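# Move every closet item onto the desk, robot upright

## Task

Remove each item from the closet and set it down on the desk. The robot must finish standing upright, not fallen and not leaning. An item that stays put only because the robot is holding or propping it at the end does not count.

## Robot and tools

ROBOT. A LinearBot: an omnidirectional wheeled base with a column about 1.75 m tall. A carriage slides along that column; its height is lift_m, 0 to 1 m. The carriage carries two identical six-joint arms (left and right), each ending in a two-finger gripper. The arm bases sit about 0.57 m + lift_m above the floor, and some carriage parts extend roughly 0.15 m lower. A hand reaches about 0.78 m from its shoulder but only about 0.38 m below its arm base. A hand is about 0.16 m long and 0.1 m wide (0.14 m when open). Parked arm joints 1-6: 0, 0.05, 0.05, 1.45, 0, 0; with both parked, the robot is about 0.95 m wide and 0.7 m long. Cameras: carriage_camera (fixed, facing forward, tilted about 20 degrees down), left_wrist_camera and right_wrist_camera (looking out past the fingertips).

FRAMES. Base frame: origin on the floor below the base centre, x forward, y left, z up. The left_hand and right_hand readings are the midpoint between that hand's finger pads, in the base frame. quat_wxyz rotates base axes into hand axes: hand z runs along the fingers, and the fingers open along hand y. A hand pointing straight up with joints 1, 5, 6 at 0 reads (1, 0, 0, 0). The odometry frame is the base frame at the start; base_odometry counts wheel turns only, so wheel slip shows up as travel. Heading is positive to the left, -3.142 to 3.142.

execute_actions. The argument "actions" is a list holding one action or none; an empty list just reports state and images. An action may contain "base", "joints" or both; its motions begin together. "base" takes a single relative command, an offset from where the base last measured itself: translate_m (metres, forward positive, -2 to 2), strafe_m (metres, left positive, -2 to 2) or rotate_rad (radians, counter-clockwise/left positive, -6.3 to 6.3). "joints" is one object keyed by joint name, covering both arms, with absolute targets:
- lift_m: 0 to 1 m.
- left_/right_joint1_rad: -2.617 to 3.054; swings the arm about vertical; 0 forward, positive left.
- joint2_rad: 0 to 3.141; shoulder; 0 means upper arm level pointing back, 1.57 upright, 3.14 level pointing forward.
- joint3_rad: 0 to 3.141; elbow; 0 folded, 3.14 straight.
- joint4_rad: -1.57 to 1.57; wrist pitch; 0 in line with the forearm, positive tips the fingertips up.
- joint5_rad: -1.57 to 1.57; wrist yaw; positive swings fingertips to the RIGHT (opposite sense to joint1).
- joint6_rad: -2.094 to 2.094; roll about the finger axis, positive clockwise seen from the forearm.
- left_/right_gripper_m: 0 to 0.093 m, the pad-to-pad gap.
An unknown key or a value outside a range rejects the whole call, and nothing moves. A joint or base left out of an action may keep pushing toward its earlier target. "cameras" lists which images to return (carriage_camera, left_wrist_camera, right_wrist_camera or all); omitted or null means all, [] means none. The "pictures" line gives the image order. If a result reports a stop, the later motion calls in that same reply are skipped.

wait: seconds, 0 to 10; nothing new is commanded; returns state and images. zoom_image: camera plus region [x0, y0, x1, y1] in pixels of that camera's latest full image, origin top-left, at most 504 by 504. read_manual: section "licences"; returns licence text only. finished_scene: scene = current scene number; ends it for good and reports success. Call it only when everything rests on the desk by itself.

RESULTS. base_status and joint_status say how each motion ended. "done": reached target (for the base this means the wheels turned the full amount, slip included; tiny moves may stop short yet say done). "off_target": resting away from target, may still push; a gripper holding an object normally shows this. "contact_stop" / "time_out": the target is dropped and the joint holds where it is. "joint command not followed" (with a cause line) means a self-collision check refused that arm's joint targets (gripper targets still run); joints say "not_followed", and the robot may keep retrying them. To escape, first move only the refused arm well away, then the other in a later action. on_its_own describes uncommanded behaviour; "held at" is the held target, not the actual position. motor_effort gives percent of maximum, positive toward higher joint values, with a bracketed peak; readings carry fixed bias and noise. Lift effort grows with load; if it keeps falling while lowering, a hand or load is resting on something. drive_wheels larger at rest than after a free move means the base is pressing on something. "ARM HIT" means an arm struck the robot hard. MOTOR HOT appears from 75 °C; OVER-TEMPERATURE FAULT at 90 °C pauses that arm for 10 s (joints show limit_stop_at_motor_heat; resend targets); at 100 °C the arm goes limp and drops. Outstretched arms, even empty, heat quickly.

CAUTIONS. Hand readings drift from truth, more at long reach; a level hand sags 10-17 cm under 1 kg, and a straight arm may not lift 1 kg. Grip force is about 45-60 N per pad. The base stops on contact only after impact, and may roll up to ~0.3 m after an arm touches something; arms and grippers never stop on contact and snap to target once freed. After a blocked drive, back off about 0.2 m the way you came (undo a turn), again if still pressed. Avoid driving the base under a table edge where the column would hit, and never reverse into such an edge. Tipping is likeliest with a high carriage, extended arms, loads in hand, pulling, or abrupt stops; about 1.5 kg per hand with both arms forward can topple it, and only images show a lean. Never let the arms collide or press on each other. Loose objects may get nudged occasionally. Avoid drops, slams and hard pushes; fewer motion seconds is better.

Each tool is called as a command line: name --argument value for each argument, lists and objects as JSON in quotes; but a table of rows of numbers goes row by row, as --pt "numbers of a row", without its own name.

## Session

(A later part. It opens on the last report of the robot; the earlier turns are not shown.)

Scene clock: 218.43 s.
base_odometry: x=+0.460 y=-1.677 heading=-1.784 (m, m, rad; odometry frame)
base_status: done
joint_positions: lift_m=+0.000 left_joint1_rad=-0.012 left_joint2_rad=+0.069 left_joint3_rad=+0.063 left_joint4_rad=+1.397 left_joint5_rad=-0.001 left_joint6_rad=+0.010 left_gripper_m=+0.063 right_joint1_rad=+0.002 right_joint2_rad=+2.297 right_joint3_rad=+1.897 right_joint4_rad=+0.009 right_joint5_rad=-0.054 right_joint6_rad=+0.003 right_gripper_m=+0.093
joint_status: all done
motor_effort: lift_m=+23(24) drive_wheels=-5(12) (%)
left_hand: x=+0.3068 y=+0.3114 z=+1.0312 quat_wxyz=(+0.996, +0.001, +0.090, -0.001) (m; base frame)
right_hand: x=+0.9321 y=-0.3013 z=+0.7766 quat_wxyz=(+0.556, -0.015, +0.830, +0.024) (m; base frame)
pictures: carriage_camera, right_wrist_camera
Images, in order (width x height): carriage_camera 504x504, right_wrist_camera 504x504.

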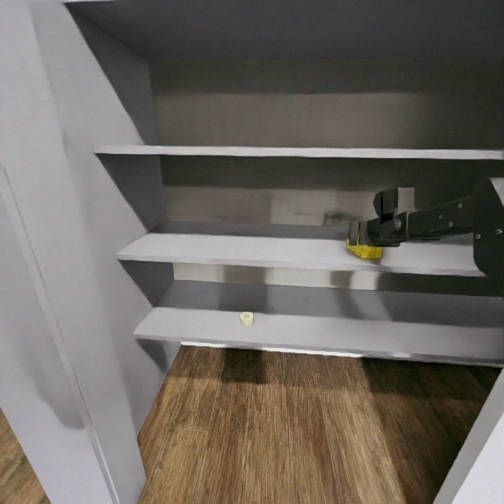

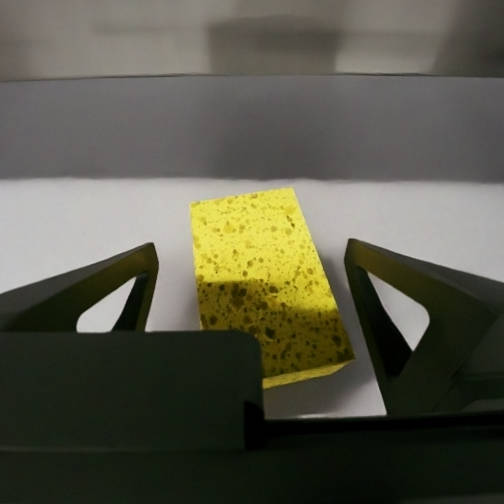

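execute_actions --actions '[{"joints":{"right_joint4_rad":-0.13}}]' --cameras '["carriage_camera","right_wrist_camera"]'

execute_actions --actions '[{"joints":{"right_gripper_m":0.02}}]' --cameras '[]'

execute_actions --actions '[{"joints":{"lift_m":0.04}}]' --cameras '["carriage_camera","right_wrist_camera"]'

Scene clock: 220.17 s.
base_odometry: x=+0.460 y=-1.677 heading=-1.784 (m, m, rad; odometry frame)
base_status: not commanded
joint_positions: lift_m=+0.000 left_joint1_rad=-0.012 left_joint2_rad=+0.069 left_joint3_rad=+0.063 left_joint4_rad=+1.397 left_joint5_rad=-0.001 left_joint6_rad=+0.010 left_gripper_m=+0.063 right_joint1_rad=+0.002 right_joint2_rad=+2.297 right_joint3_rad=+1.897 right_joint4_rad=-0.114 right_joint5_rad=-0.054 right_joint6_rad=+0.003 right_gripper_m=+0.093
joint_status: all done
motor_effort: lift_m=+24(23) drive_wheels=-5(5) (%)
left_hand: x=+0.3068 y=+0.3114 z=+1.0312 quat_wxyz=(+0.996, +0.001, +0.090, -0.001) (m; base frame)
right_hand: x=+0.9189 y=-0.3014 z=+0.7493 quat_wxyz=(+0.504, -0.013, +0.863, +0.024) (m; base frame)
pictures: carriage_camera, right_wrist_camera
Images, in order (width x height): carriage_camera 504x504, right_wrist_camera 504x504.

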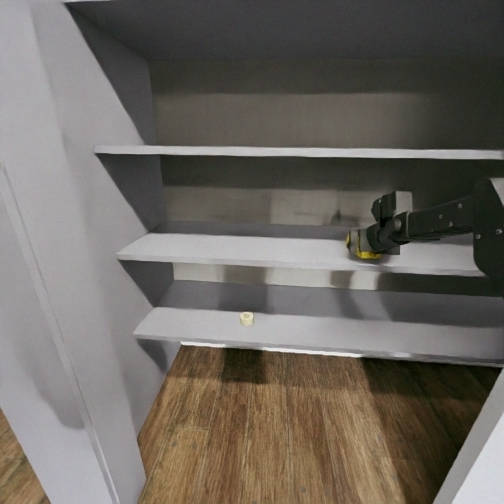

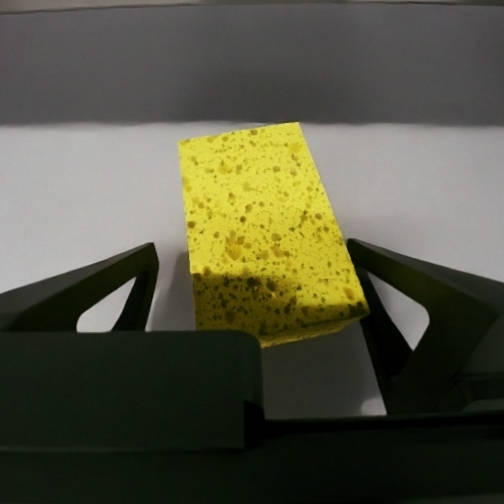

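Scene clock: 220.83 s.
base_odometry: x=+0.460 y=-1.677 heading=-1.784 (m, m, rad; odometry frame)
base_status: not commanded
joint_positions: lift_m=+0.000 left_joint1_rad=-0.012 left_joint2_rad=+0.069 left_joint3_rad=+0.063 left_joint4_rad=+1.397 left_joint5_rad=-0.001 left_joint6_rad=+0.010 left_gripper_m=+0.063 right_joint1_rad=+0.002 right_joint2_rad=+2.297 right_joint3_rad=+1.897 right_joint4_rad=-0.114 right_joint5_rad=-0.054 right_joint6_rad=+0.003 right_gripper_m=+0.059
joint_status: right_gripper_m off_target (ended at +0.059, target +0.020)
motor_effort: lift_m=+26(23) drive_wheels=-5(5) (%)
left_hand: x=+0.3068 y=+0.3114 z=+1.0312 quat_wxyz=(+0.996, +0.001, +0.090, -0.001) (m; base frame)
right_hand: x=+0.9189 y=-0.3014 z=+0.7493 quat_wxyz=(+0.504, -0.013, +0.863, +0.024) (m; base frame)
pictures: none
No camera images: the call's "cameras" was empty. Leave "cameras" out to get every camera's image.

Scene clock: 221.60 s.
base_odometry: x=+0.460 y=-1.677 heading=-1.784 (m, m, rad; odometry frame)
base_status: not commanded
joint_positions: lift_m=+0.040 left_joint1_rad=-0.012 left_joint2_rad=+0.069 left_joint3_rad=+0.063 left_joint4_rad=+1.396 left_joint5_rad=-0.001 left_joint6_rad=+0.010 left_gripper_m=+0.063 right_joint1_rad=+0.002 right_joint2_rad=+2.290 right_joint3_rad=+1.897 right_joint4_rad=-0.119 right_joint5_rad=-0.054 right_joint6_rad=+0.003 right_gripper_m=+0.059
joint_status: all done
motor_effort: lift_m=+26(28) drive_wheels=-5(5) (%)
left_hand: x=+0.3069 y=+0.3114 z=+1.0713 quat_wxyz=(+0.996, +0.001, +0.090, -0.001) (m; base frame)
right_hand: x=+0.9181 y=-0.3013 z=+0.7925 quat_wxyz=(+0.505, -0.013, +0.863, +0.024) (m; base frame)
pictures: carriage_camera, right_wrist_camera
Images, in order (width x height): carriage_camera 504x504, right_wrist_camera 504x504.

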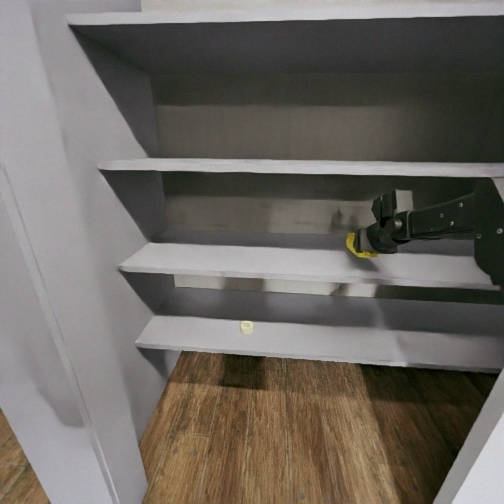

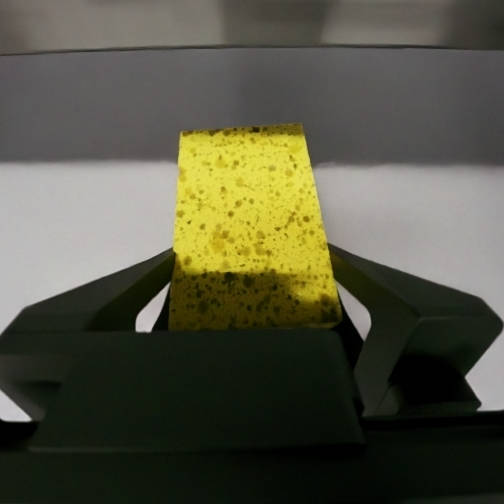

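execute_actions --actions '[{"base":{"translate_m":-0.3}}]' --cameras '[]'

execute_actions --actions '[{"base":{"translate_m":-0.6},"joints":{"right_joint2_rad":0.4,"right_joint3_rad":0.3,"right_joint4_rad":0,"right_joint5_rad":0}}]' --cameras '[]'

execute_actions --actions '[{"base":{"rotate_rad":-3.14},"joints":{"lift_m":0.2}}]'

Scene clock: 225.57 s.
base_odometry: x=+0.524 y=-1.383 heading=-1.784 (m, m, rad; odometry frame)
base_status: done
joint_positions: lift_m=+0.040 left_joint1_rad=-0.012 left_joint2_rad=+0.069 left_joint3_rad=+0.063 left_joint4_rad=+1.396 left_joint5_rad=-0.001 left_joint6_rad=+0.010 left_gripper_m=+0.063 right_joint1_rad=+0.002 right_joint2_rad=+2.290 right_joint3_rad=+1.897 right_joint4_rad=-0.124 right_joint5_rad=-0.055 right_joint6_rad=+0.003 right_gripper_m=+0.059
joint_status: not commanded
motor_effort: lift_m=+24(23) drive_wheels=-3(17) (%)
left_hand: x=+0.3069 y=+0.3114 z=+1.0713 quat_wxyz=(+0.996, +0.001, +0.090, -0.001) (m; base frame)
right_hand: x=+0.9175 y=-0.3013 z=+0.7915 quat_wxyz=(+0.503, -0.013, +0.864, +0.025) (m; base frame)
pictures: none
No camera images: the call's "cameras" was empty. Leave "cameras" out to get every camera's image.

Scene clock: 228.93 s.
base_odometry: x=+0.652 y=-0.797 heading=-1.784 (m, m, rad; odometry frame)
base_status: done
joint_positions: lift_m=+0.040 left_joint1_rad=-0.012 left_joint2_rad=+0.069 left_joint3_rad=+0.063 left_joint4_rad=+1.396 left_joint5_rad=-0.001 left_joint6_rad=+0.010 left_gripper_m=+0.063 right_joint1_rad=+0.002 right_joint2_rad=+0.414 right_joint3_rad=+0.313 right_joint4_rad=+0.007 right_joint5_rad=-0.004 right_joint6_rad=+0.003 right_gripper_m=+0.059
joint_status: all done
motor_effort: lift_m=+21(20) drive_wheels=-3(9) (%)
left_hand: x=+0.3069 y=+0.3114 z=+1.0713 quat_wxyz=(+0.996, +0.001, +0.090, -0.001) (m; base frame)
right_hand: x=+0.5336 y=-0.3107 z=+0.8711 quat_wxyz=(+0.673, -0.001, +0.739, +0.003) (m; base frame)
pictures: none
No camera images: the call's "cameras" was empty. Leave "cameras" out to get every camera's image.

Scene clock: 233.20 s.
base_odometry: x=+0.651 y=-0.797 heading=+1.359 (m, m, rad; odometry frame)
base_status: done
joint_positions: lift_m=+0.200 left_joint1_rad=-0.012 left_joint2_rad=+0.069 left_joint3_rad=+0.063 left_joint4_rad=+1.392 left_joint5_rad=-0.002 left_joint6_rad=+0.010 left_gripper_m=+0.063 right_joint1_rad=+0.002 right_joint2_rad=+0.414 right_joint3_rad=+0.312 right_joint4_rad=+0.011 right_joint5_rad=-0.001 right_joint6_rad=+0.003 right_gripper_m=+0.059
joint_status: all done
motor_effort: lift_m=+27(27) drive_wheels=+3(12) (%)
left_hand: x=+0.3079 y=+0.3116 z=+1.2310 quat_wxyz=(+0.996, +0.000, +0.092, -0.001) (m; base frame)
right_hand: x=+0.5337 y=-0.3112 z=+1.0310 quat_wxyz=(+0.674, +0.000, +0.739, +0.002) (m; base frame)
pictures: carriage_camera, left_wrist_camera, right_wrist_camera
Images, in order (width x height): carriage_camera 504x504, left_wrist_camera 504x504, right_wrist_camera 504x504.

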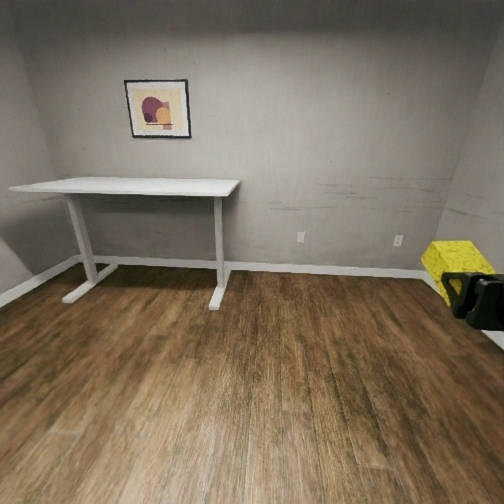

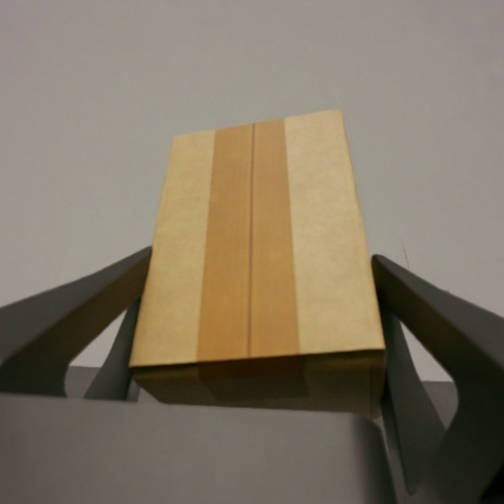

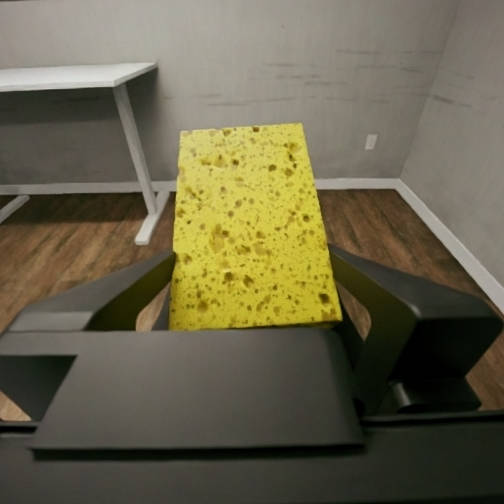

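execute_actions --actions '[{"base":{"strafe_m":0.95},"joints":{"lift_m":0.32,"left_joint2_rad":1.4,"left_joint3_rad":1.2,"left_joint4_rad":-0.18,"right_joint2_rad":1.4,"right_joint3_rad":1.3,"right_joint4_rad":-0.42}}]' --cameras '[]'

execute_actions --actions '[{"base":{"translate_m":1.2}}]'

Scene clock: 239.07 s.
base_odometry: x=-0.277 y=-0.597 heading=+1.359 (m, m, rad; odometry frame)
base_status: done
joint_positions: lift_m=+0.320 left_joint1_rad=-0.012 left_joint2_rad=+1.398 left_joint3_rad=+1.168 left_joint4_rad=-0.201 left_joint5_rad=-0.001 left_joint6_rad=+0.010 left_gripper_m=+0.063 right_joint1_rad=+0.002 right_joint2_rad=+1.387 right_joint3_rad=+1.288 right_joint4_rad=-0.403 right_joint5_rad=-0.001 right_joint6_rad=+0.003 right_gripper_m=+0.059
joint_status: all done
motor_effort: lift_m=+20(30) drive_wheels=-7(15) (%)
left_hand: x=+0.7109 y=+0.3065 z=+1.1931 quat_wxyz=(+0.540, +0.009, +0.842, +0.000) (m; base frame)
right_hand: x=+0.6977 y=-0.3109 z=+1.2094 quat_wxyz=(+0.509, +0.000, +0.861, +0.002) (m; base frame)
pictures: none
No camera images: the call's "cameras" was empty. Leave "cameras" out to get every camera's image.

Scene clock: 243.87 s.
base_odometry: x=-0.025 y=+0.576 heading=+1.359 (m, m, rad; odometry frame)
base_status: done
joint_positions: lift_m=+0.320 left_joint1_rad=-0.012 left_joint2_rad=+1.398 left_joint3_rad=+1.168 left_joint4_rad=-0.201 left_joint5_rad=-0.001 left_joint6_rad=+0.010 left_gripper_m=+0.063 right_joint1_rad=+0.002 right_joint2_rad=+1.387 right_joint3_rad=+1.288 right_joint4_rad=-0.406 right_joint5_rad=-0.001 right_joint6_rad=+0.003 right_gripper_m=+0.059
joint_status: not commanded
motor_effort: lift_m=+22(22) drive_wheels=-6(14) (%)
left_hand: x=+0.7109 y=+0.3065 z=+1.1931 quat_wxyz=(+0.540, +0.009, +0.842, +0.000) (m; base frame)
right_hand: x=+0.6974 y=-0.3109 z=+1.2087 quat_wxyz=(+0.508, +0.000, +0.861, +0.002) (m; base frame)
pictures: carriage_camera, left_wrist_camera, right_wrist_camera
Images, in order (width x height): carriage_camera 504x504, left_wrist_camera 504x504, right_wrist_camera 504x504.

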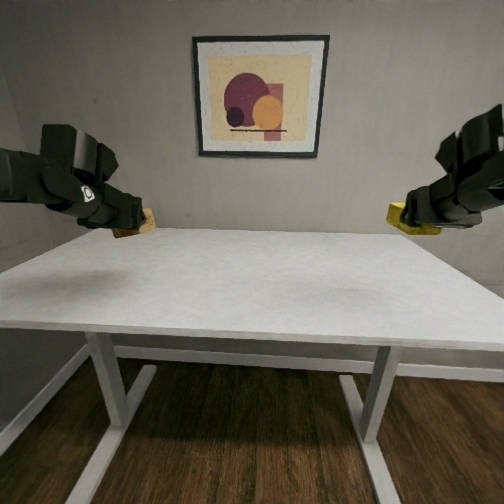

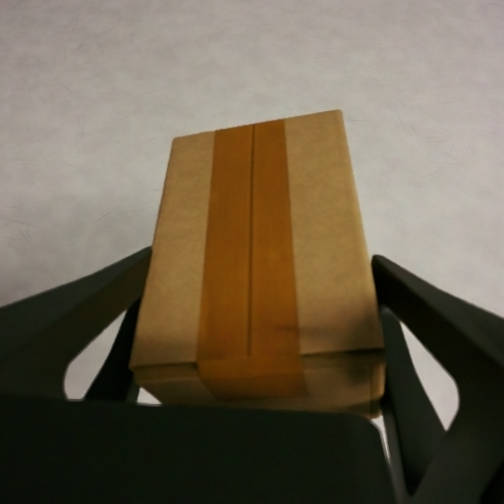

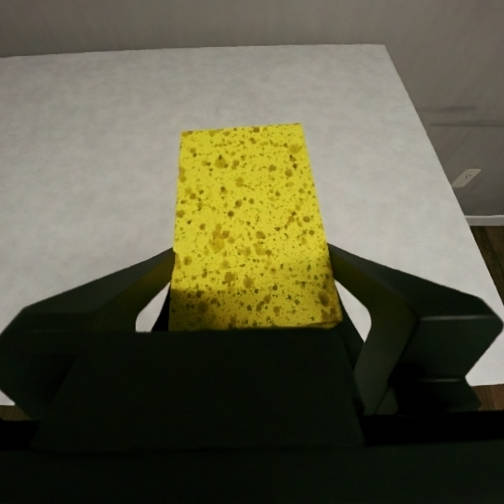

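execute_actions --actions '[{"base":{"translate_m":0.16},"joints":{"lift_m":0.17,"left_joint4_rad":-0.12}}]'

Scene clock: 246.63 s.
base_odometry: x=+0.008 y=+0.733 heading=+1.360 (m, m, rad; odometry frame)
base_status: done
joint_positions: lift_m=+0.170 left_joint1_rad=-0.012 left_joint2_rad=+1.398 left_joint3_rad=+1.186 left_joint4_rad=-0.146 left_joint5_rad=-0.001 left_joint6_rad=+0.010 left_gripper_m=+0.063 right_joint1_rad=+0.002 right_joint2_rad=+1.387 right_joint3_rad=+1.298 right_joint4_rad=-0.417 right_joint5_rad=-0.001 right_joint6_rad=+0.003 right_gripper_m=+0.059
joint_status: all done
motor_effort: lift_m=+19(24) drive_wheels=-6(12) (%)
left_hand: x=+0.7177 y=+0.3064 z=+1.0640 quat_wxyz=(+0.570, +0.009, +0.821, +0.000) (m; base frame)
right_hand: x=+0.6969 y=-0.3109 z=+1.0610 quat_wxyz=(+0.508, +0.000, +0.862, +0.002) (m; base frame)
pictures: carriage_camera, left_wrist_camera, right_wrist_camera
Images, in order (width x height): carriage_camera 504x504, left_wrist_camera 504x504, right_wrist_camera 504x504.

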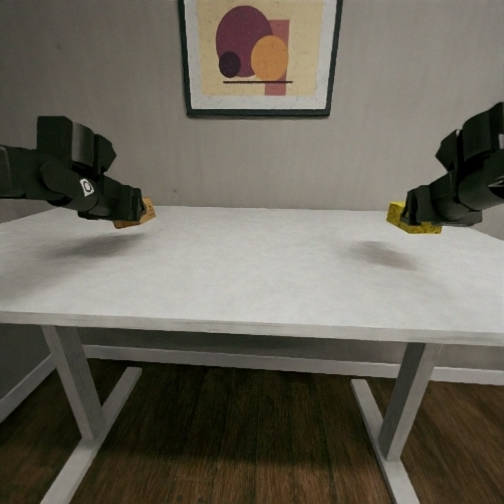

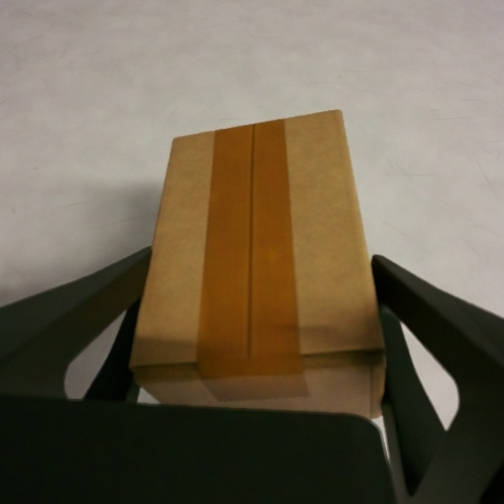

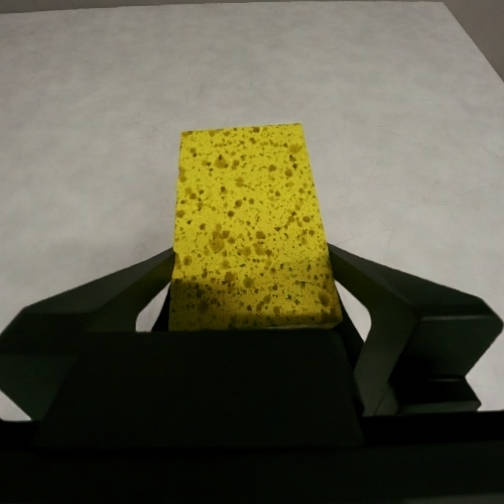

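execute_actions --actions '[{"joints":{"lift_m":0.11}}]' --cameras '["carriage_camera"]'

Scene clock: 248.03 s.
base_odometry: x=+0.008 y=+0.733 heading=+1.360 (m, m, rad; odometry frame)
base_status: not commanded
joint_positions: lift_m=+0.110 left_joint1_rad=-0.012 left_joint2_rad=+1.398 left_joint3_rad=+1.186 left_joint4_rad=-0.144 left_joint5_rad=-0.001 left_joint6_rad=+0.010 left_gripper_m=+0.063 right_joint1_rad=+0.002 right_joint2_rad=+1.387 right_joint3_rad=+1.298 right_joint4_rad=-0.419 right_joint5_rad=-0.001 right_joint6_rad=+0.003 right_gripper_m=+0.059
joint_status: all done
motor_effort: lift_m=+22(25) drive_wheels=-5(6) (%)
left_hand: x=+0.7178 y=+0.3064 z=+1.0042 quat_wxyz=(+0.571, +0.009, +0.821, +0.000) (m; base frame)
right_hand: x=+0.6968 y=-0.3109 z=+1.0007 quat_wxyz=(+0.507, +0.000, +0.862, +0.002) (m; base frame)
pictures: carriage_camera
Images, in order (width x height): carriage_camera 504x504.

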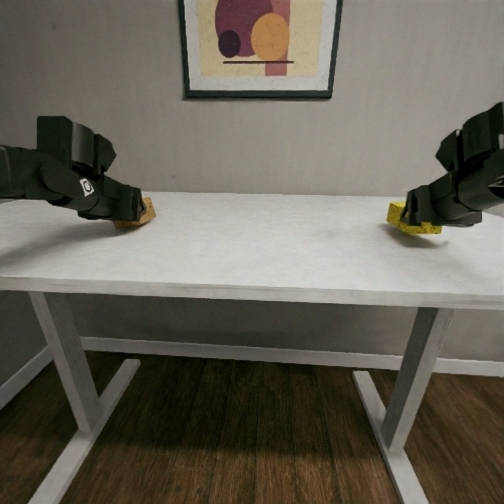

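execute_actions --actions '[{"joints":{"lift_m":0.09}}]' --cameras '["carriage_camera"]'

Scene clock: 249.23 s.
base_odometry: x=+0.008 y=+0.733 heading=+1.360 (m, m, rad; odometry frame)
base_status: not commanded
joint_positions: lift_m=+0.090 left_joint1_rad=-0.012 left_joint2_rad=+1.398 left_joint3_rad=+1.194 left_joint4_rad=-0.090 left_joint5_rad=-0.001 left_joint6_rad=+0.010 left_gripper_m=+0.063 right_joint1_rad=+0.002 right_joint2_rad=+1.388 right_joint3_rad=+1.298 right_joint4_rad=-0.408 right_joint5_rad=-0.001 right_joint6_rad=+0.003 right_gripper_m=+0.059
joint_status: all done
motor_effort: lift_m=+22(19) drive_wheels=-5(6) (%)
left_hand: x=+0.7227 y=+0.3063 z=+1.0010 quat_wxyz=(+0.596, +0.009, +0.803, +0.000) (m; base frame)
right_hand: x=+0.6983 y=-0.3109 z=+0.9827 quat_wxyz=(+0.511, +0.000, +0.859, +0.002) (m; base frame)
pictures: carriage_camera
Images, in order (width x height): carriage_camera 504x504.

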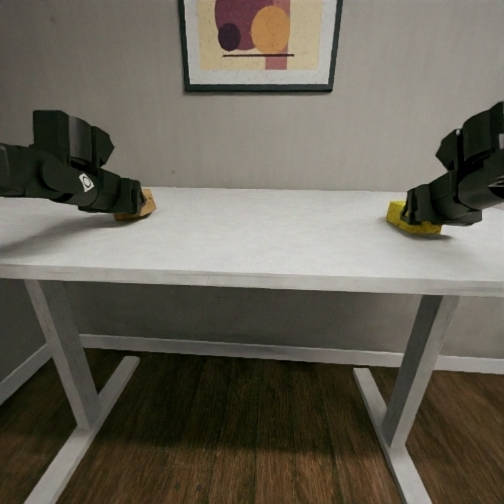

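execute_actions --actions '[{"joints":{"left_gripper_m":0.093,"right_gripper_m":0.093}}]' --cameras '[]'

execute_actions --actions '[{"joints":{"lift_m":0.16}}]' --cameras '["carriage_camera"]'

execute_actions --actions '[{"base":{"translate_m":-1.4}}]' --cameras '["carriage_camera"]'

execute_actions --actions '[{"base":{"strafe_m":-0.72},"joints":{"lift_m":0,"left_joint2_rad":0.4,"left_joint3_rad":0.3,"left_joint4_rad":0,"right_joint2_rad":0.05,"right_joint3_rad":0.05,"right_joint4_rad":1.45}}]' --cameras '[]'

execute_actions --actions '[{"base":{"rotate_rad":3.14}}]' --cameras '["carriage_camera","left_wrist_camera"]'

Scene clock: 252.63 s.
base_odometry: x=+0.008 y=+0.733 heading=+1.360 (m, m, rad; odometry frame)
base_status: not commanded
joint_positions: lift_m=+0.090 left_joint1_rad=-0.012 left_joint2_rad=+1.398 left_joint3_rad=+1.194 left_joint4_rad=-0.096 left_joint5_rad=-0.001 left_joint6_rad=+0.010 left_gripper_m=+0.093 right_joint1_rad=+0.002 right_joint2_rad=+1.388 right_joint3_rad=+1.298 right_joint4_rad=-0.408 right_joint5_rad=-0.001 right_joint6_rad=+0.003 right_gripper_m=+0.093
joint_status: all done
motor_effort: lift_m=+22(23) drive_wheels=-5(5) (%)
left_hand: x=+0.7222 y=+0.3063 z=+0.9995 quat_wxyz=(+0.594, +0.009, +0.805, +0.000) (m; base frame)
right_hand: x=+0.6983 y=-0.3109 z=+0.9827 quat_wxyz=(+0.511, +0.000, +0.859, +0.002) (m; base frame)
pictures: none
No camera images: the call's "cameras" was empty. Leave "cameras" out to get every camera's image.

Scene clock: 253.43 s.
base_odometry: x=+0.008 y=+0.733 heading=+1.360 (m, m, rad; odometry frame)
base_status: not commanded
joint_positions: lift_m=+0.160 left_joint1_rad=-0.012 left_joint2_rad=+1.398 left_joint3_rad=+1.194 left_joint4_rad=-0.108 left_joint5_rad=-0.001 left_joint6_rad=+0.010 left_gripper_m=+0.093 right_joint1_rad=+0.002 right_joint2_rad=+1.388 right_joint3_rad=+1.298 right_joint4_rad=-0.405 right_joint5_rad=-0.001 right_joint6_rad=+0.003 right_gripper_m=+0.093
joint_status: all done
motor_effort: lift_m=+25(28) drive_wheels=+2(6) (%)
left_hand: x=+0.7213 y=+0.3063 z=+1.0668 quat_wxyz=(+0.589, +0.009, +0.808, +0.000) (m; base frame)
right_hand: x=+0.6986 y=-0.3109 z=+1.0532 quat_wxyz=(+0.512, +0.000, +0.859, +0.002) (m; base frame)
pictures: carriage_camera
Images, in order (width x height): carriage_camera 504x504.

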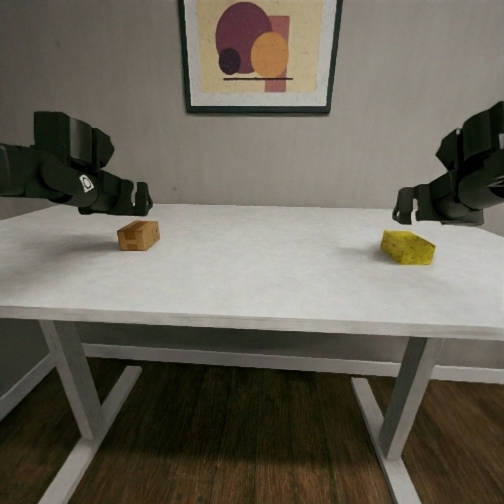

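Scene clock: 258.53 s.
base_odometry: x=-0.285 y=-0.636 heading=+1.360 (m, m, rad; odometry frame)
base_status: done
joint_positions: lift_m=+0.160 left_joint1_rad=-0.012 left_joint2_rad=+1.398 left_joint3_rad=+1.194 left_joint4_rad=-0.109 left_joint5_rad=-0.001 left_joint6_rad=+0.010 left_gripper_m=+0.093 right_joint1_rad=+0.002 right_joint2_rad=+1.388 right_joint3_rad=+1.298 right_joint4_rad=-0.407 right_joint5_rad=-0.001 right_joint6_rad=+0.003 right_gripper_m=+0.093
joint_status: not commanded
motor_effort: lift_m=+24(21) drive_wheels=-6(17) (%)
left_hand: x=+0.7213 y=+0.3063 z=+1.0666 quat_wxyz=(+0.589, +0.009, +0.808, +0.000) (m; base frame)
right_hand: x=+0.6984 y=-0.3111 z=+1.0529 quat_wxyz=(+0.512, +0.000, +0.859, +0.001) (m; base frame)
pictures: carriage_camera
Images, in order (width x height): carriage_camera 504x504.

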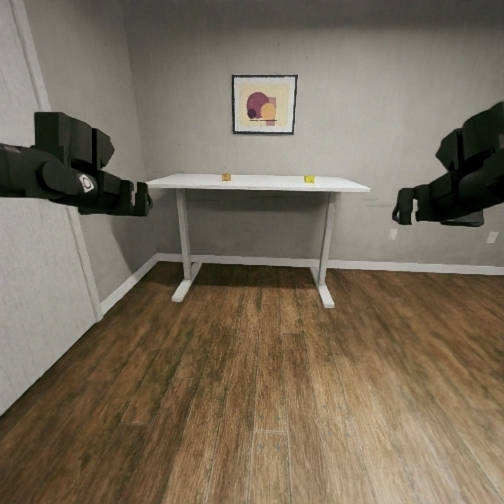

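Scene clock: 262.20 s.
base_odometry: x=+0.419 y=-0.787 heading=+1.360 (m, m, rad; odometry frame)
base_status: done
joint_positions: lift_m=+0.000 left_joint1_rad=-0.012 left_joint2_rad=+0.416 left_joint3_rad=+0.321 left_joint4_rad=-0.001 left_joint5_rad=-0.001 left_joint6_rad=+0.010 left_gripper_m=+0.093 right_joint1_rad=+0.002 right_joint2_rad=+0.067 right_joint3_rad=+0.066 right_joint4_rad=+1.447 right_joint5_rad=-0.001 right_joint6_rad=+0.003 right_gripper_m=+0.093
joint_status: all done
motor_effort: lift_m=+21(25) drive_wheels=-4(9) (%)
left_hand: x=+0.5335 y=+0.3086 z=+0.8319 quat_wxyz=(+0.672, +0.008, +0.740, +0.000) (m; base frame)
right_hand: x=+0.2930 y=-0.3116 z=+1.0340 quat_wxyz=(+0.998, +0.000, +0.062, +0.002) (m; base frame)
pictures: none
No camera images: the call's "cameras" was empty. Leave "cameras" out to get every camera's image.

Scene clock: 266.47 s.
base_odometry: x=+0.419 y=-0.787 heading=-1.784 (m, m, rad; odometry frame)
base_status: done
joint_positions: lift_m=+0.000 left_joint1_rad=-0.012 left_joint2_rad=+0.416 left_joint3_rad=+0.321 left_joint4_rad=-0.001 left_joint5_rad=-0.001 left_joint6_rad=+0.010 left_gripper_m=+0.093 right_joint1_rad=+0.002 right_joint2_rad=+0.067 right_joint3_rad=+0.066 right_joint4_rad=+1.445 right_joint5_rad=-0.001 right_joint6_rad=+0.003 right_gripper_m=+0.093
joint_status: not commanded
motor_effort: lift_m=+20(24) drive_wheels=+3(12) (%)
left_hand: x=+0.5335 y=+0.3087 z=+0.8319 quat_wxyz=(+0.672, +0.008, +0.740, +0.000) (m; base frame)
right_hand: x=+0.2935 y=-0.3116 z=+1.0339 quat_wxyz=(+0.998, +0.000, +0.063, +0.002) (m; base frame)
pictures: carriage_camera, left_wrist_camera
Images, in order (width x height): carriage_camera 504x504, left_wrist_camera 504x504.

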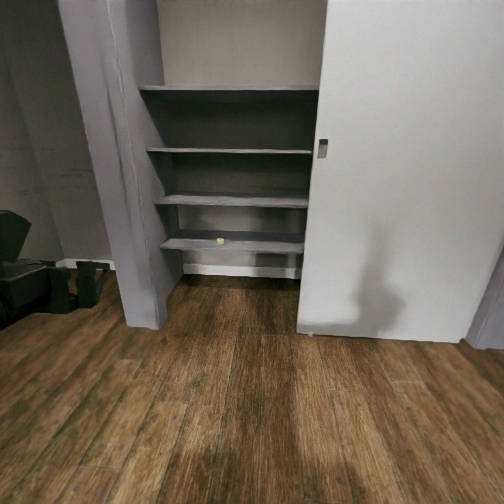

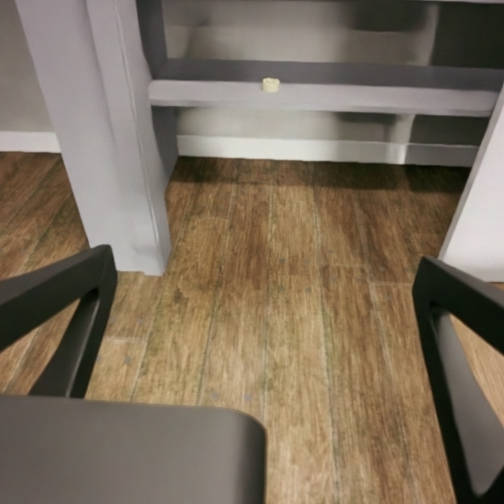

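execute_actions --actions '[{"base":{"translate_m":0.4},"joints":{"lift_m":0.04,"left_joint2_rad":2.9,"left_joint3_rad":1.85,"left_joint4_rad":0.47}}]' --cameras '[]'

execute_actions --actions '[{"base":{"translate_m":0.34}}]' --cameras '["carriage_camera","left_wrist_camera"]'

Scene clock: 271.23 s.
base_odometry: x=+0.335 y=-1.178 heading=-1.783 (m, m, rad; odometry frame)
base_status: done
joint_positions: lift_m=+0.040 left_joint1_rad=-0.012 left_joint2_rad=+2.896 left_joint3_rad=+1.848 left_joint4_rad=+0.462 left_joint5_rad=-0.001 left_joint6_rad=+0.010 left_gripper_m=+0.093 right_joint1_rad=+0.002 right_joint2_rad=+0.067 right_joint3_rad=+0.064 right_joint4_rad=+1.448 right_joint5_rad=-0.001 right_joint6_rad=+0.003 right_gripper_m=+0.093
joint_status: all done
motor_effort: lift_m=+26(27) drive_wheels=-8(15) (%)
left_hand: x=+0.9159 y=+0.3040 z=+0.4985 quat_wxyz=(+0.473, +0.010, +0.881, +0.000) (m; base frame)
right_hand: x=+0.2934 y=-0.3117 z=+1.0736 quat_wxyz=(+0.998, +0.000, +0.063, +0.002) (m; base frame)
pictures: none
No camera images: the call's "cameras" was empty. Leave "cameras" out to get every camera's image.

Scene clock: 273.83 s.
base_odometry: x=+0.264 y=-1.511 heading=-1.782 (m, m, rad; odometry frame)
base_status: done
joint_positions: lift_m=+0.040 left_joint1_rad=-0.012 left_joint2_rad=+2.896 left_joint3_rad=+1.848 left_joint4_rad=+0.467 left_joint5_rad=-0.001 left_joint6_rad=+0.010 left_gripper_m=+0.093 right_joint1_rad=+0.002 right_joint2_rad=+0.067 right_joint3_rad=+0.064 right_joint4_rad=+1.448 right_joint5_rad=-0.001 right_joint6_rad=+0.003 right_gripper_m=+0.093
joint_status: not commanded
motor_effort: lift_m=+21(22) drive_wheels=-8(15) (%)
left_hand: x=+0.9165 y=+0.3040 z=+0.4994 quat_wxyz=(+0.475, +0.010, +0.880, +0.000) (m; base frame)
right_hand: x=+0.2932 y=-0.3117 z=+1.0736 quat_wxyz=(+0.998, +0.000, +0.063, +0.002) (m; base frame)
pictures: carriage_camera, left_wrist_camera
Images, in order (width x height): carriage_camera 504x504, left_wrist_camera 504x504.

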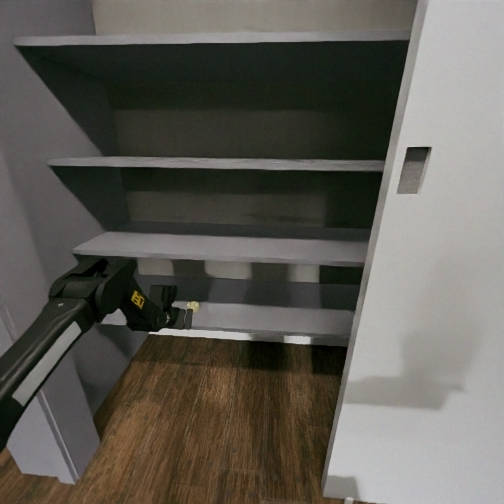

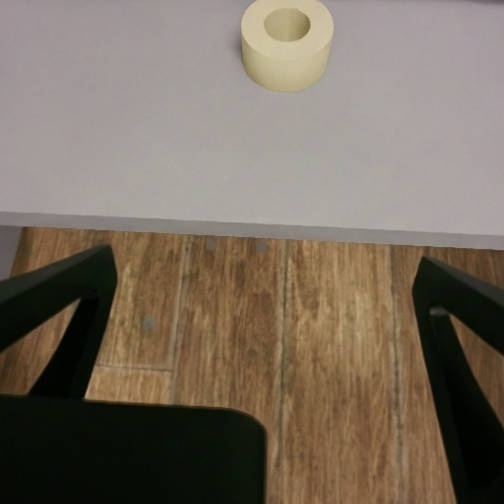

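execute_actions --actions '[{"base":{"translate_m":0.13},"joints":{"left_joint5_rad":0.06}}]' --cameras '["carriage_camera","left_wrist_camera"]'

Scene clock: 276.23 s.
base_odometry: x=+0.237 y=-1.638 heading=-1.781 (m, m, rad; odometry frame)
base_status: done
joint_positions: lift_m=+0.040 left_joint1_rad=-0.012 left_joint2_rad=+2.896 left_joint3_rad=+1.848 left_joint4_rad=+0.469 left_joint5_rad=+0.055 left_joint6_rad=+0.010 left_gripper_m=+0.093 right_joint1_rad=+0.002 right_joint2_rad=+0.067 right_joint3_rad=+0.064 right_joint4_rad=+1.449 right_joint5_rad=-0.001 right_joint6_rad=+0.003 right_gripper_m=+0.093
joint_status: all done
motor_effort: lift_m=+22(19) drive_wheels=-8(14) (%)
left_hand: x=+0.9164 y=+0.2946 z=+0.4999 quat_wxyz=(+0.475, +0.023, +0.879, -0.024) (m; base frame)
right_hand: x=+0.2930 y=-0.3117 z=+1.0736 quat_wxyz=(+0.998, +0.000, +0.062, +0.002) (m; base frame)
pictures: carriage_camera, left_wrist_camera
Images, in order (width x height): carriage_camera 504x504, left_wrist_camera 504x504.

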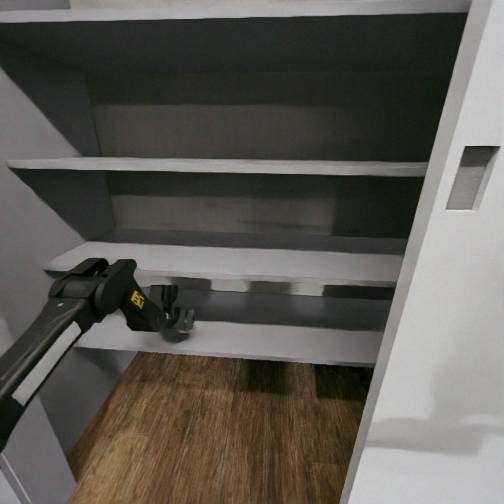

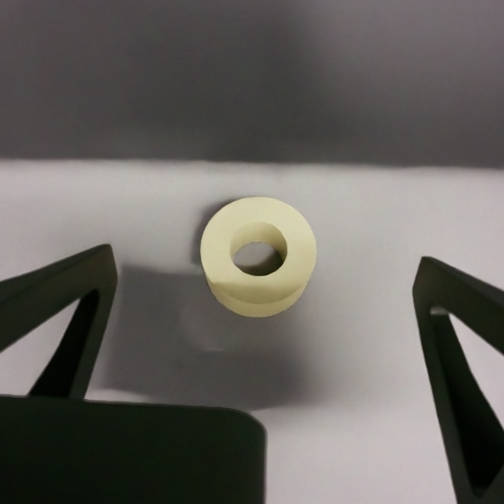

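execute_actions --actions '[{"base":{"translate_m":0.035},"joints":{"lift_m":0.005}}]' --cameras '["left_wrist_camera"]'

Scene clock: 278.70 s.
base_odometry: x=+0.230 y=-1.672 heading=-1.780 (m, m, rad; odometry frame)
base_status: done
joint_positions: lift_m=+0.005 left_joint1_rad=-0.012 left_joint2_rad=+2.899 left_joint3_rad=+1.848 left_joint4_rad=+0.475 left_joint5_rad=+0.055 left_joint6_rad=+0.010 left_gripper_m=+0.093 right_joint1_rad=+0.002 right_joint2_rad=+0.067 right_joint3_rad=+0.063 right_joint4_rad=+1.450 right_joint5_rad=-0.001 right_joint6_rad=+0.003 right_gripper_m=+0.093
joint_status: all done
motor_effort: lift_m=+23(28) drive_wheels=-7(15) (%)
left_hand: x=+0.9166 y=+0.2948 z=+0.4644 quat_wxyz=(+0.477, +0.023, +0.878, -0.025) (m; base frame)
right_hand: x=+0.2932 y=-0.3117 z=+1.0382 quat_wxyz=(+0.998, +0.000, +0.062, +0.002) (m; base frame)
pictures: left_wrist_camera
Images, in order (width x height): left_wrist_camera 504x504.

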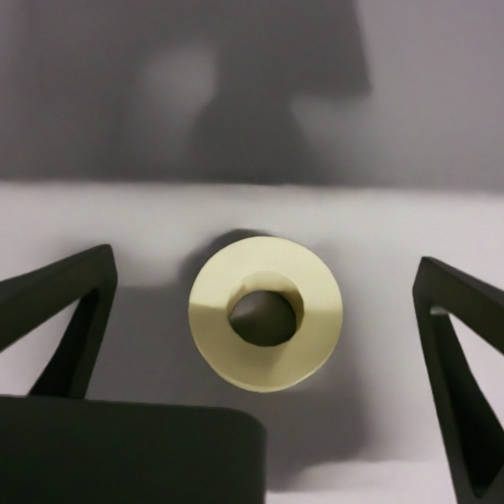

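execute_actions --actions '[{"joints":{"lift_m":0.0,"left_joint4_rad":0.37}}]' --cameras '["left_wrist_camera"]'

Scene clock: 281.53 s.
base_odometry: x=+0.230 y=-1.672 heading=-1.780 (m, m, rad; odometry frame)
base_status: not commanded
joint_positions: lift_m=+0.000 left_joint1_rad=-0.012 left_joint2_rad=+2.897 left_joint3_rad=+1.848 left_joint4_rad=+0.387 left_joint5_rad=+0.055 left_joint6_rad=+0.010 left_gripper_m=+0.093 right_joint1_rad=+0.002 right_joint2_rad=+0.067 right_joint3_rad=+0.062 right_joint4_rad=+1.450 right_joint5_rad=-0.001 right_joint6_rad=+0.003 right_gripper_m=+0.093
joint_status: all done
motor_effort: lift_m=+20(22) drive_wheels=-7(7) (%)
left_hand: x=+0.9045 y=+0.2950 z=+0.4431 quat_wxyz=(+0.439, +0.022, +0.898, -0.025) (m; base frame)
right_hand: x=+0.2933 y=-0.3117 z=+1.0332 quat_wxyz=(+0.998, +0.000, +0.063, +0.002) (m; base frame)
pictures: left_wrist_camera
Images, in order (width x height): left_wrist_camera 504x504.

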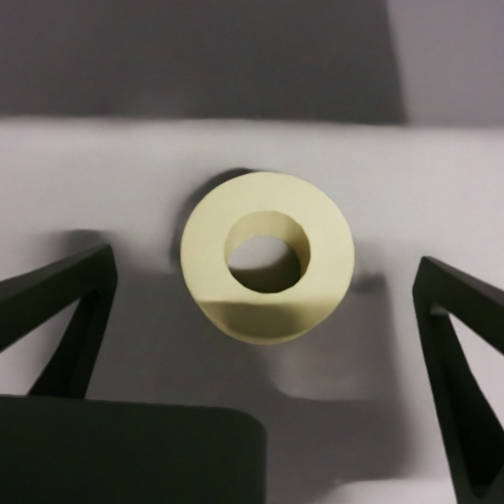

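execute_actions --actions '[{"base":{"translate_m":0.015}}]' --cameras '["left_wrist_camera"]'

execute_actions --actions '[{"joints":{"left_gripper_m":0.02}}]' --cameras '[]'

execute_actions --actions '[{"joints":{"lift_m":0.035}}]' --cameras '["left_wrist_camera"]'

Scene clock: 284.10 s.
base_odometry: x=+0.227 y=-1.687 heading=-1.780 (m, m, rad; odometry frame)
base_status: done
joint_positions: lift_m=+0.000 left_joint1_rad=-0.012 left_joint2_rad=+2.897 left_joint3_rad=+1.848 left_joint4_rad=+0.384 left_joint5_rad=+0.056 left_joint6_rad=+0.010 left_gripper_m=+0.093 right_joint1_rad=+0.002 right_joint2_rad=+0.067 right_joint3_rad=+0.062 right_joint4_rad=+1.451 right_joint5_rad=-0.001 right_joint6_rad=+0.003 right_gripper_m=+0.093
joint_status: not commanded
motor_effort: lift_m=+21(24) drive_wheels=+4(14) (%)
left_hand: x=+0.9040 y=+0.2949 z=+0.4424 quat_wxyz=(+0.437, +0.022, +0.899, -0.025) (m; base frame)
right_hand: x=+0.2931 y=-0.3117 z=+1.0332 quat_wxyz=(+0.998, +0.000, +0.062, +0.002) (m; base frame)
pictures: left_wrist_camera
Images, in order (width x height): left_wrist_camera 504x504.

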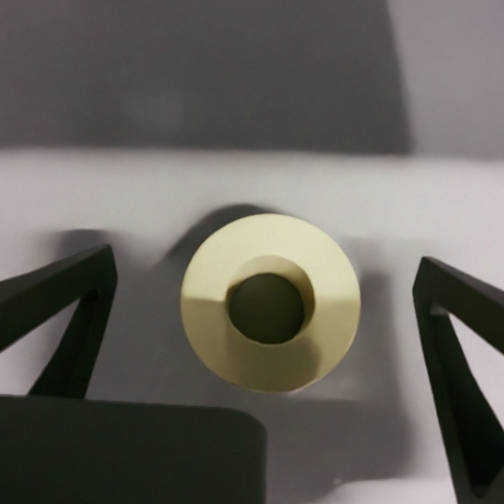

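Scene clock: 284.77 s.
base_odometry: x=+0.227 y=-1.687 heading=-1.780 (m, m, rad; odometry frame)
base_status: not commanded
joint_positions: lift_m=+0.000 left_joint1_rad=-0.012 left_joint2_rad=+2.897 left_joint3_rad=+1.848 left_joint4_rad=+0.384 left_joint5_rad=+0.056 left_joint6_rad=+0.010 left_gripper_m=+0.048 right_joint1_rad=+0.002 right_joint2_rad=+0.067 right_joint3_rad=+0.062 right_joint4_rad=+1.451 right_joint5_rad=-0.001 right_joint6_rad=+0.003 right_gripper_m=+0.093
joint_status: left_gripper_m off_target (ended at +0.048, target +0.020)
motor_effort: lift_m=+24(23) drive_wheels=+4(4) (%)
left_hand: x=+0.9040 y=+0.2948 z=+0.4424 quat_wxyz=(+0.437, +0.022, +0.899, -0.025) (m; base frame)
right_hand: x=+0.2931 y=-0.3117 z=+1.0332 quat_wxyz=(+0.998, +0.000, +0.062, +0.002) (m; base frame)
pictures: none
No camera images: the call's "cameras" was empty. Leave "cameras" out to get every camera's image.

Scene clock: 285.50 s.
base_odometry: x=+0.227 y=-1.687 heading=-1.780 (m, m, rad; odometry frame)
base_status: not commanded
joint_positions: lift_m=+0.035 left_joint1_rad=-0.012 left_joint2_rad=+2.892 left_joint3_rad=+1.848 left_joint4_rad=+0.375 left_joint5_rad=+0.056 left_joint6_rad=+0.010 left_gripper_m=+0.048 right_joint1_rad=+0.002 right_joint2_rad=+0.067 right_joint3_rad=+0.062 right_joint4_rad=+1.451 right_joint5_rad=-0.001 right_joint6_rad=+0.003 right_gripper_m=+0.093
joint_status: all done
motor_effort: lift_m=+24(29) drive_wheels=+4(7) (%)
left_hand: x=+0.9042 y=+0.2948 z=+0.4792 quat_wxyz=(+0.436, +0.022, +0.899, -0.026) (m; base frame)
right_hand: x=+0.2931 y=-0.3117 z=+1.0682 quat_wxyz=(+0.998, +0.000, +0.062, +0.002) (m; base frame)
pictures: left_wrist_camera
Images, in order (width x height): left_wrist_camera 504x504.

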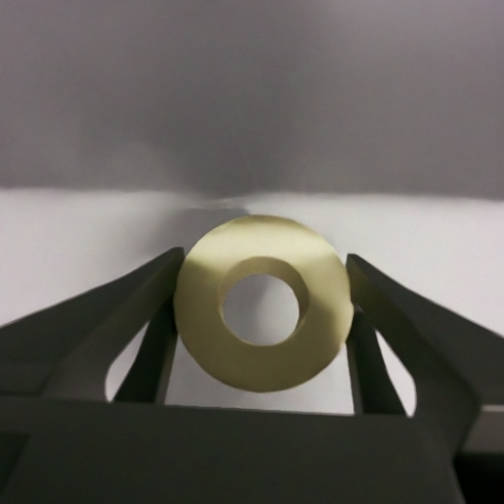

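execute_actions --actions '[{"base":{"translate_m":-0.17}}]' --cameras '[]'

execute_actions --actions '[{"joints":{"lift_m":0,"left_joint5_rad":1.1,"left_joint6_rad":-0.6,"left_joint3_rad":1.6,"left_joint4_rad":0.7}}]' --cameras '["left_wrist_camera","carriage_camera"]'

Scene clock: 289.00 s.
base_odometry: x=+0.262 y=-1.521 heading=-1.779 (m, m, rad; odometry frame)
base_status: done
joint_positions: lift_m=+0.035 left_joint1_rad=-0.012 left_joint2_rad=+2.892 left_joint3_rad=+1.848 left_joint4_rad=+0.375 left_joint5_rad=+0.056 left_joint6_rad=+0.010 left_gripper_m=+0.048 right_joint1_rad=+0.002 right_joint2_rad=+0.067 right_joint3_rad=+0.062 right_joint4_rad=+1.449 right_joint5_rad=-0.001 right_joint6_rad=+0.003 right_gripper_m=+0.093
joint_status: not commanded
motor_effort: lift_m=+25(22) drive_wheels=+4(16) (%)
left_hand: x=+0.9041 y=+0.2948 z=+0.4790 quat_wxyz=(+0.436, +0.022, +0.900, -0.026) (m; base frame)
right_hand: x=+0.2935 y=-0.3117 z=+1.0682 quat_wxyz=(+0.998, +0.000, +0.063, +0.002) (m; base frame)
pictures: none
No camera images: the call's "cameras" was empty. Leave "cameras" out to get every camera's image.

Scene clock: 290.47 s.
base_odometry: x=+0.262 y=-1.521 heading=-1.779 (m, m, rad; odometry frame)
base_status: not commanded
joint_positions: lift_m=+0.000 left_joint1_rad=-0.012 left_joint2_rad=+2.899 left_joint3_rad=+1.611 left_joint4_rad=+0.686 left_joint5_rad=+1.093 left_joint6_rad=-0.589 left_gripper_m=+0.048 right_joint1_rad=+0.002 right_joint2_rad=+0.067 right_joint3_rad=+0.062 right_joint4_rad=+1.449 right_joint5_rad=-0.001 right_joint6_rad=+0.003 right_gripper_m=+0.093
joint_status: all done
motor_effort: lift_m=+23(22) drive_wheels=+4(4) (%)
left_hand: x=+0.7871 y=+0.1531 z=+0.4706 quat_wxyz=(+0.244, +0.017, +0.794, -0.557) (m; base frame)
right_hand: x=+0.2936 y=-0.3117 z=+1.0331 quat_wxyz=(+0.998, +0.000, +0.063, +0.002) (m; base frame)
pictures: carriage_camera, left_wrist_camera
Images, in order (width x height): carriage_camera 504x504, left_wrist_camera 504x504.

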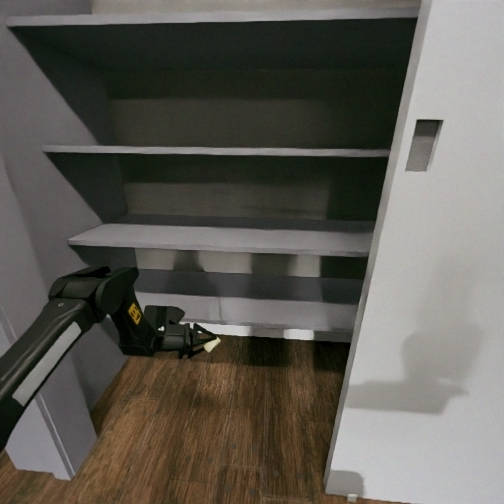

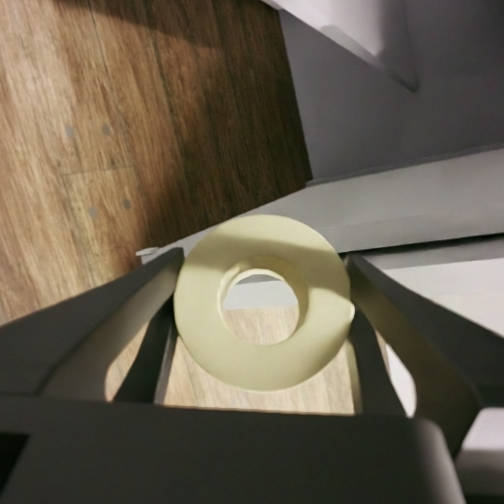

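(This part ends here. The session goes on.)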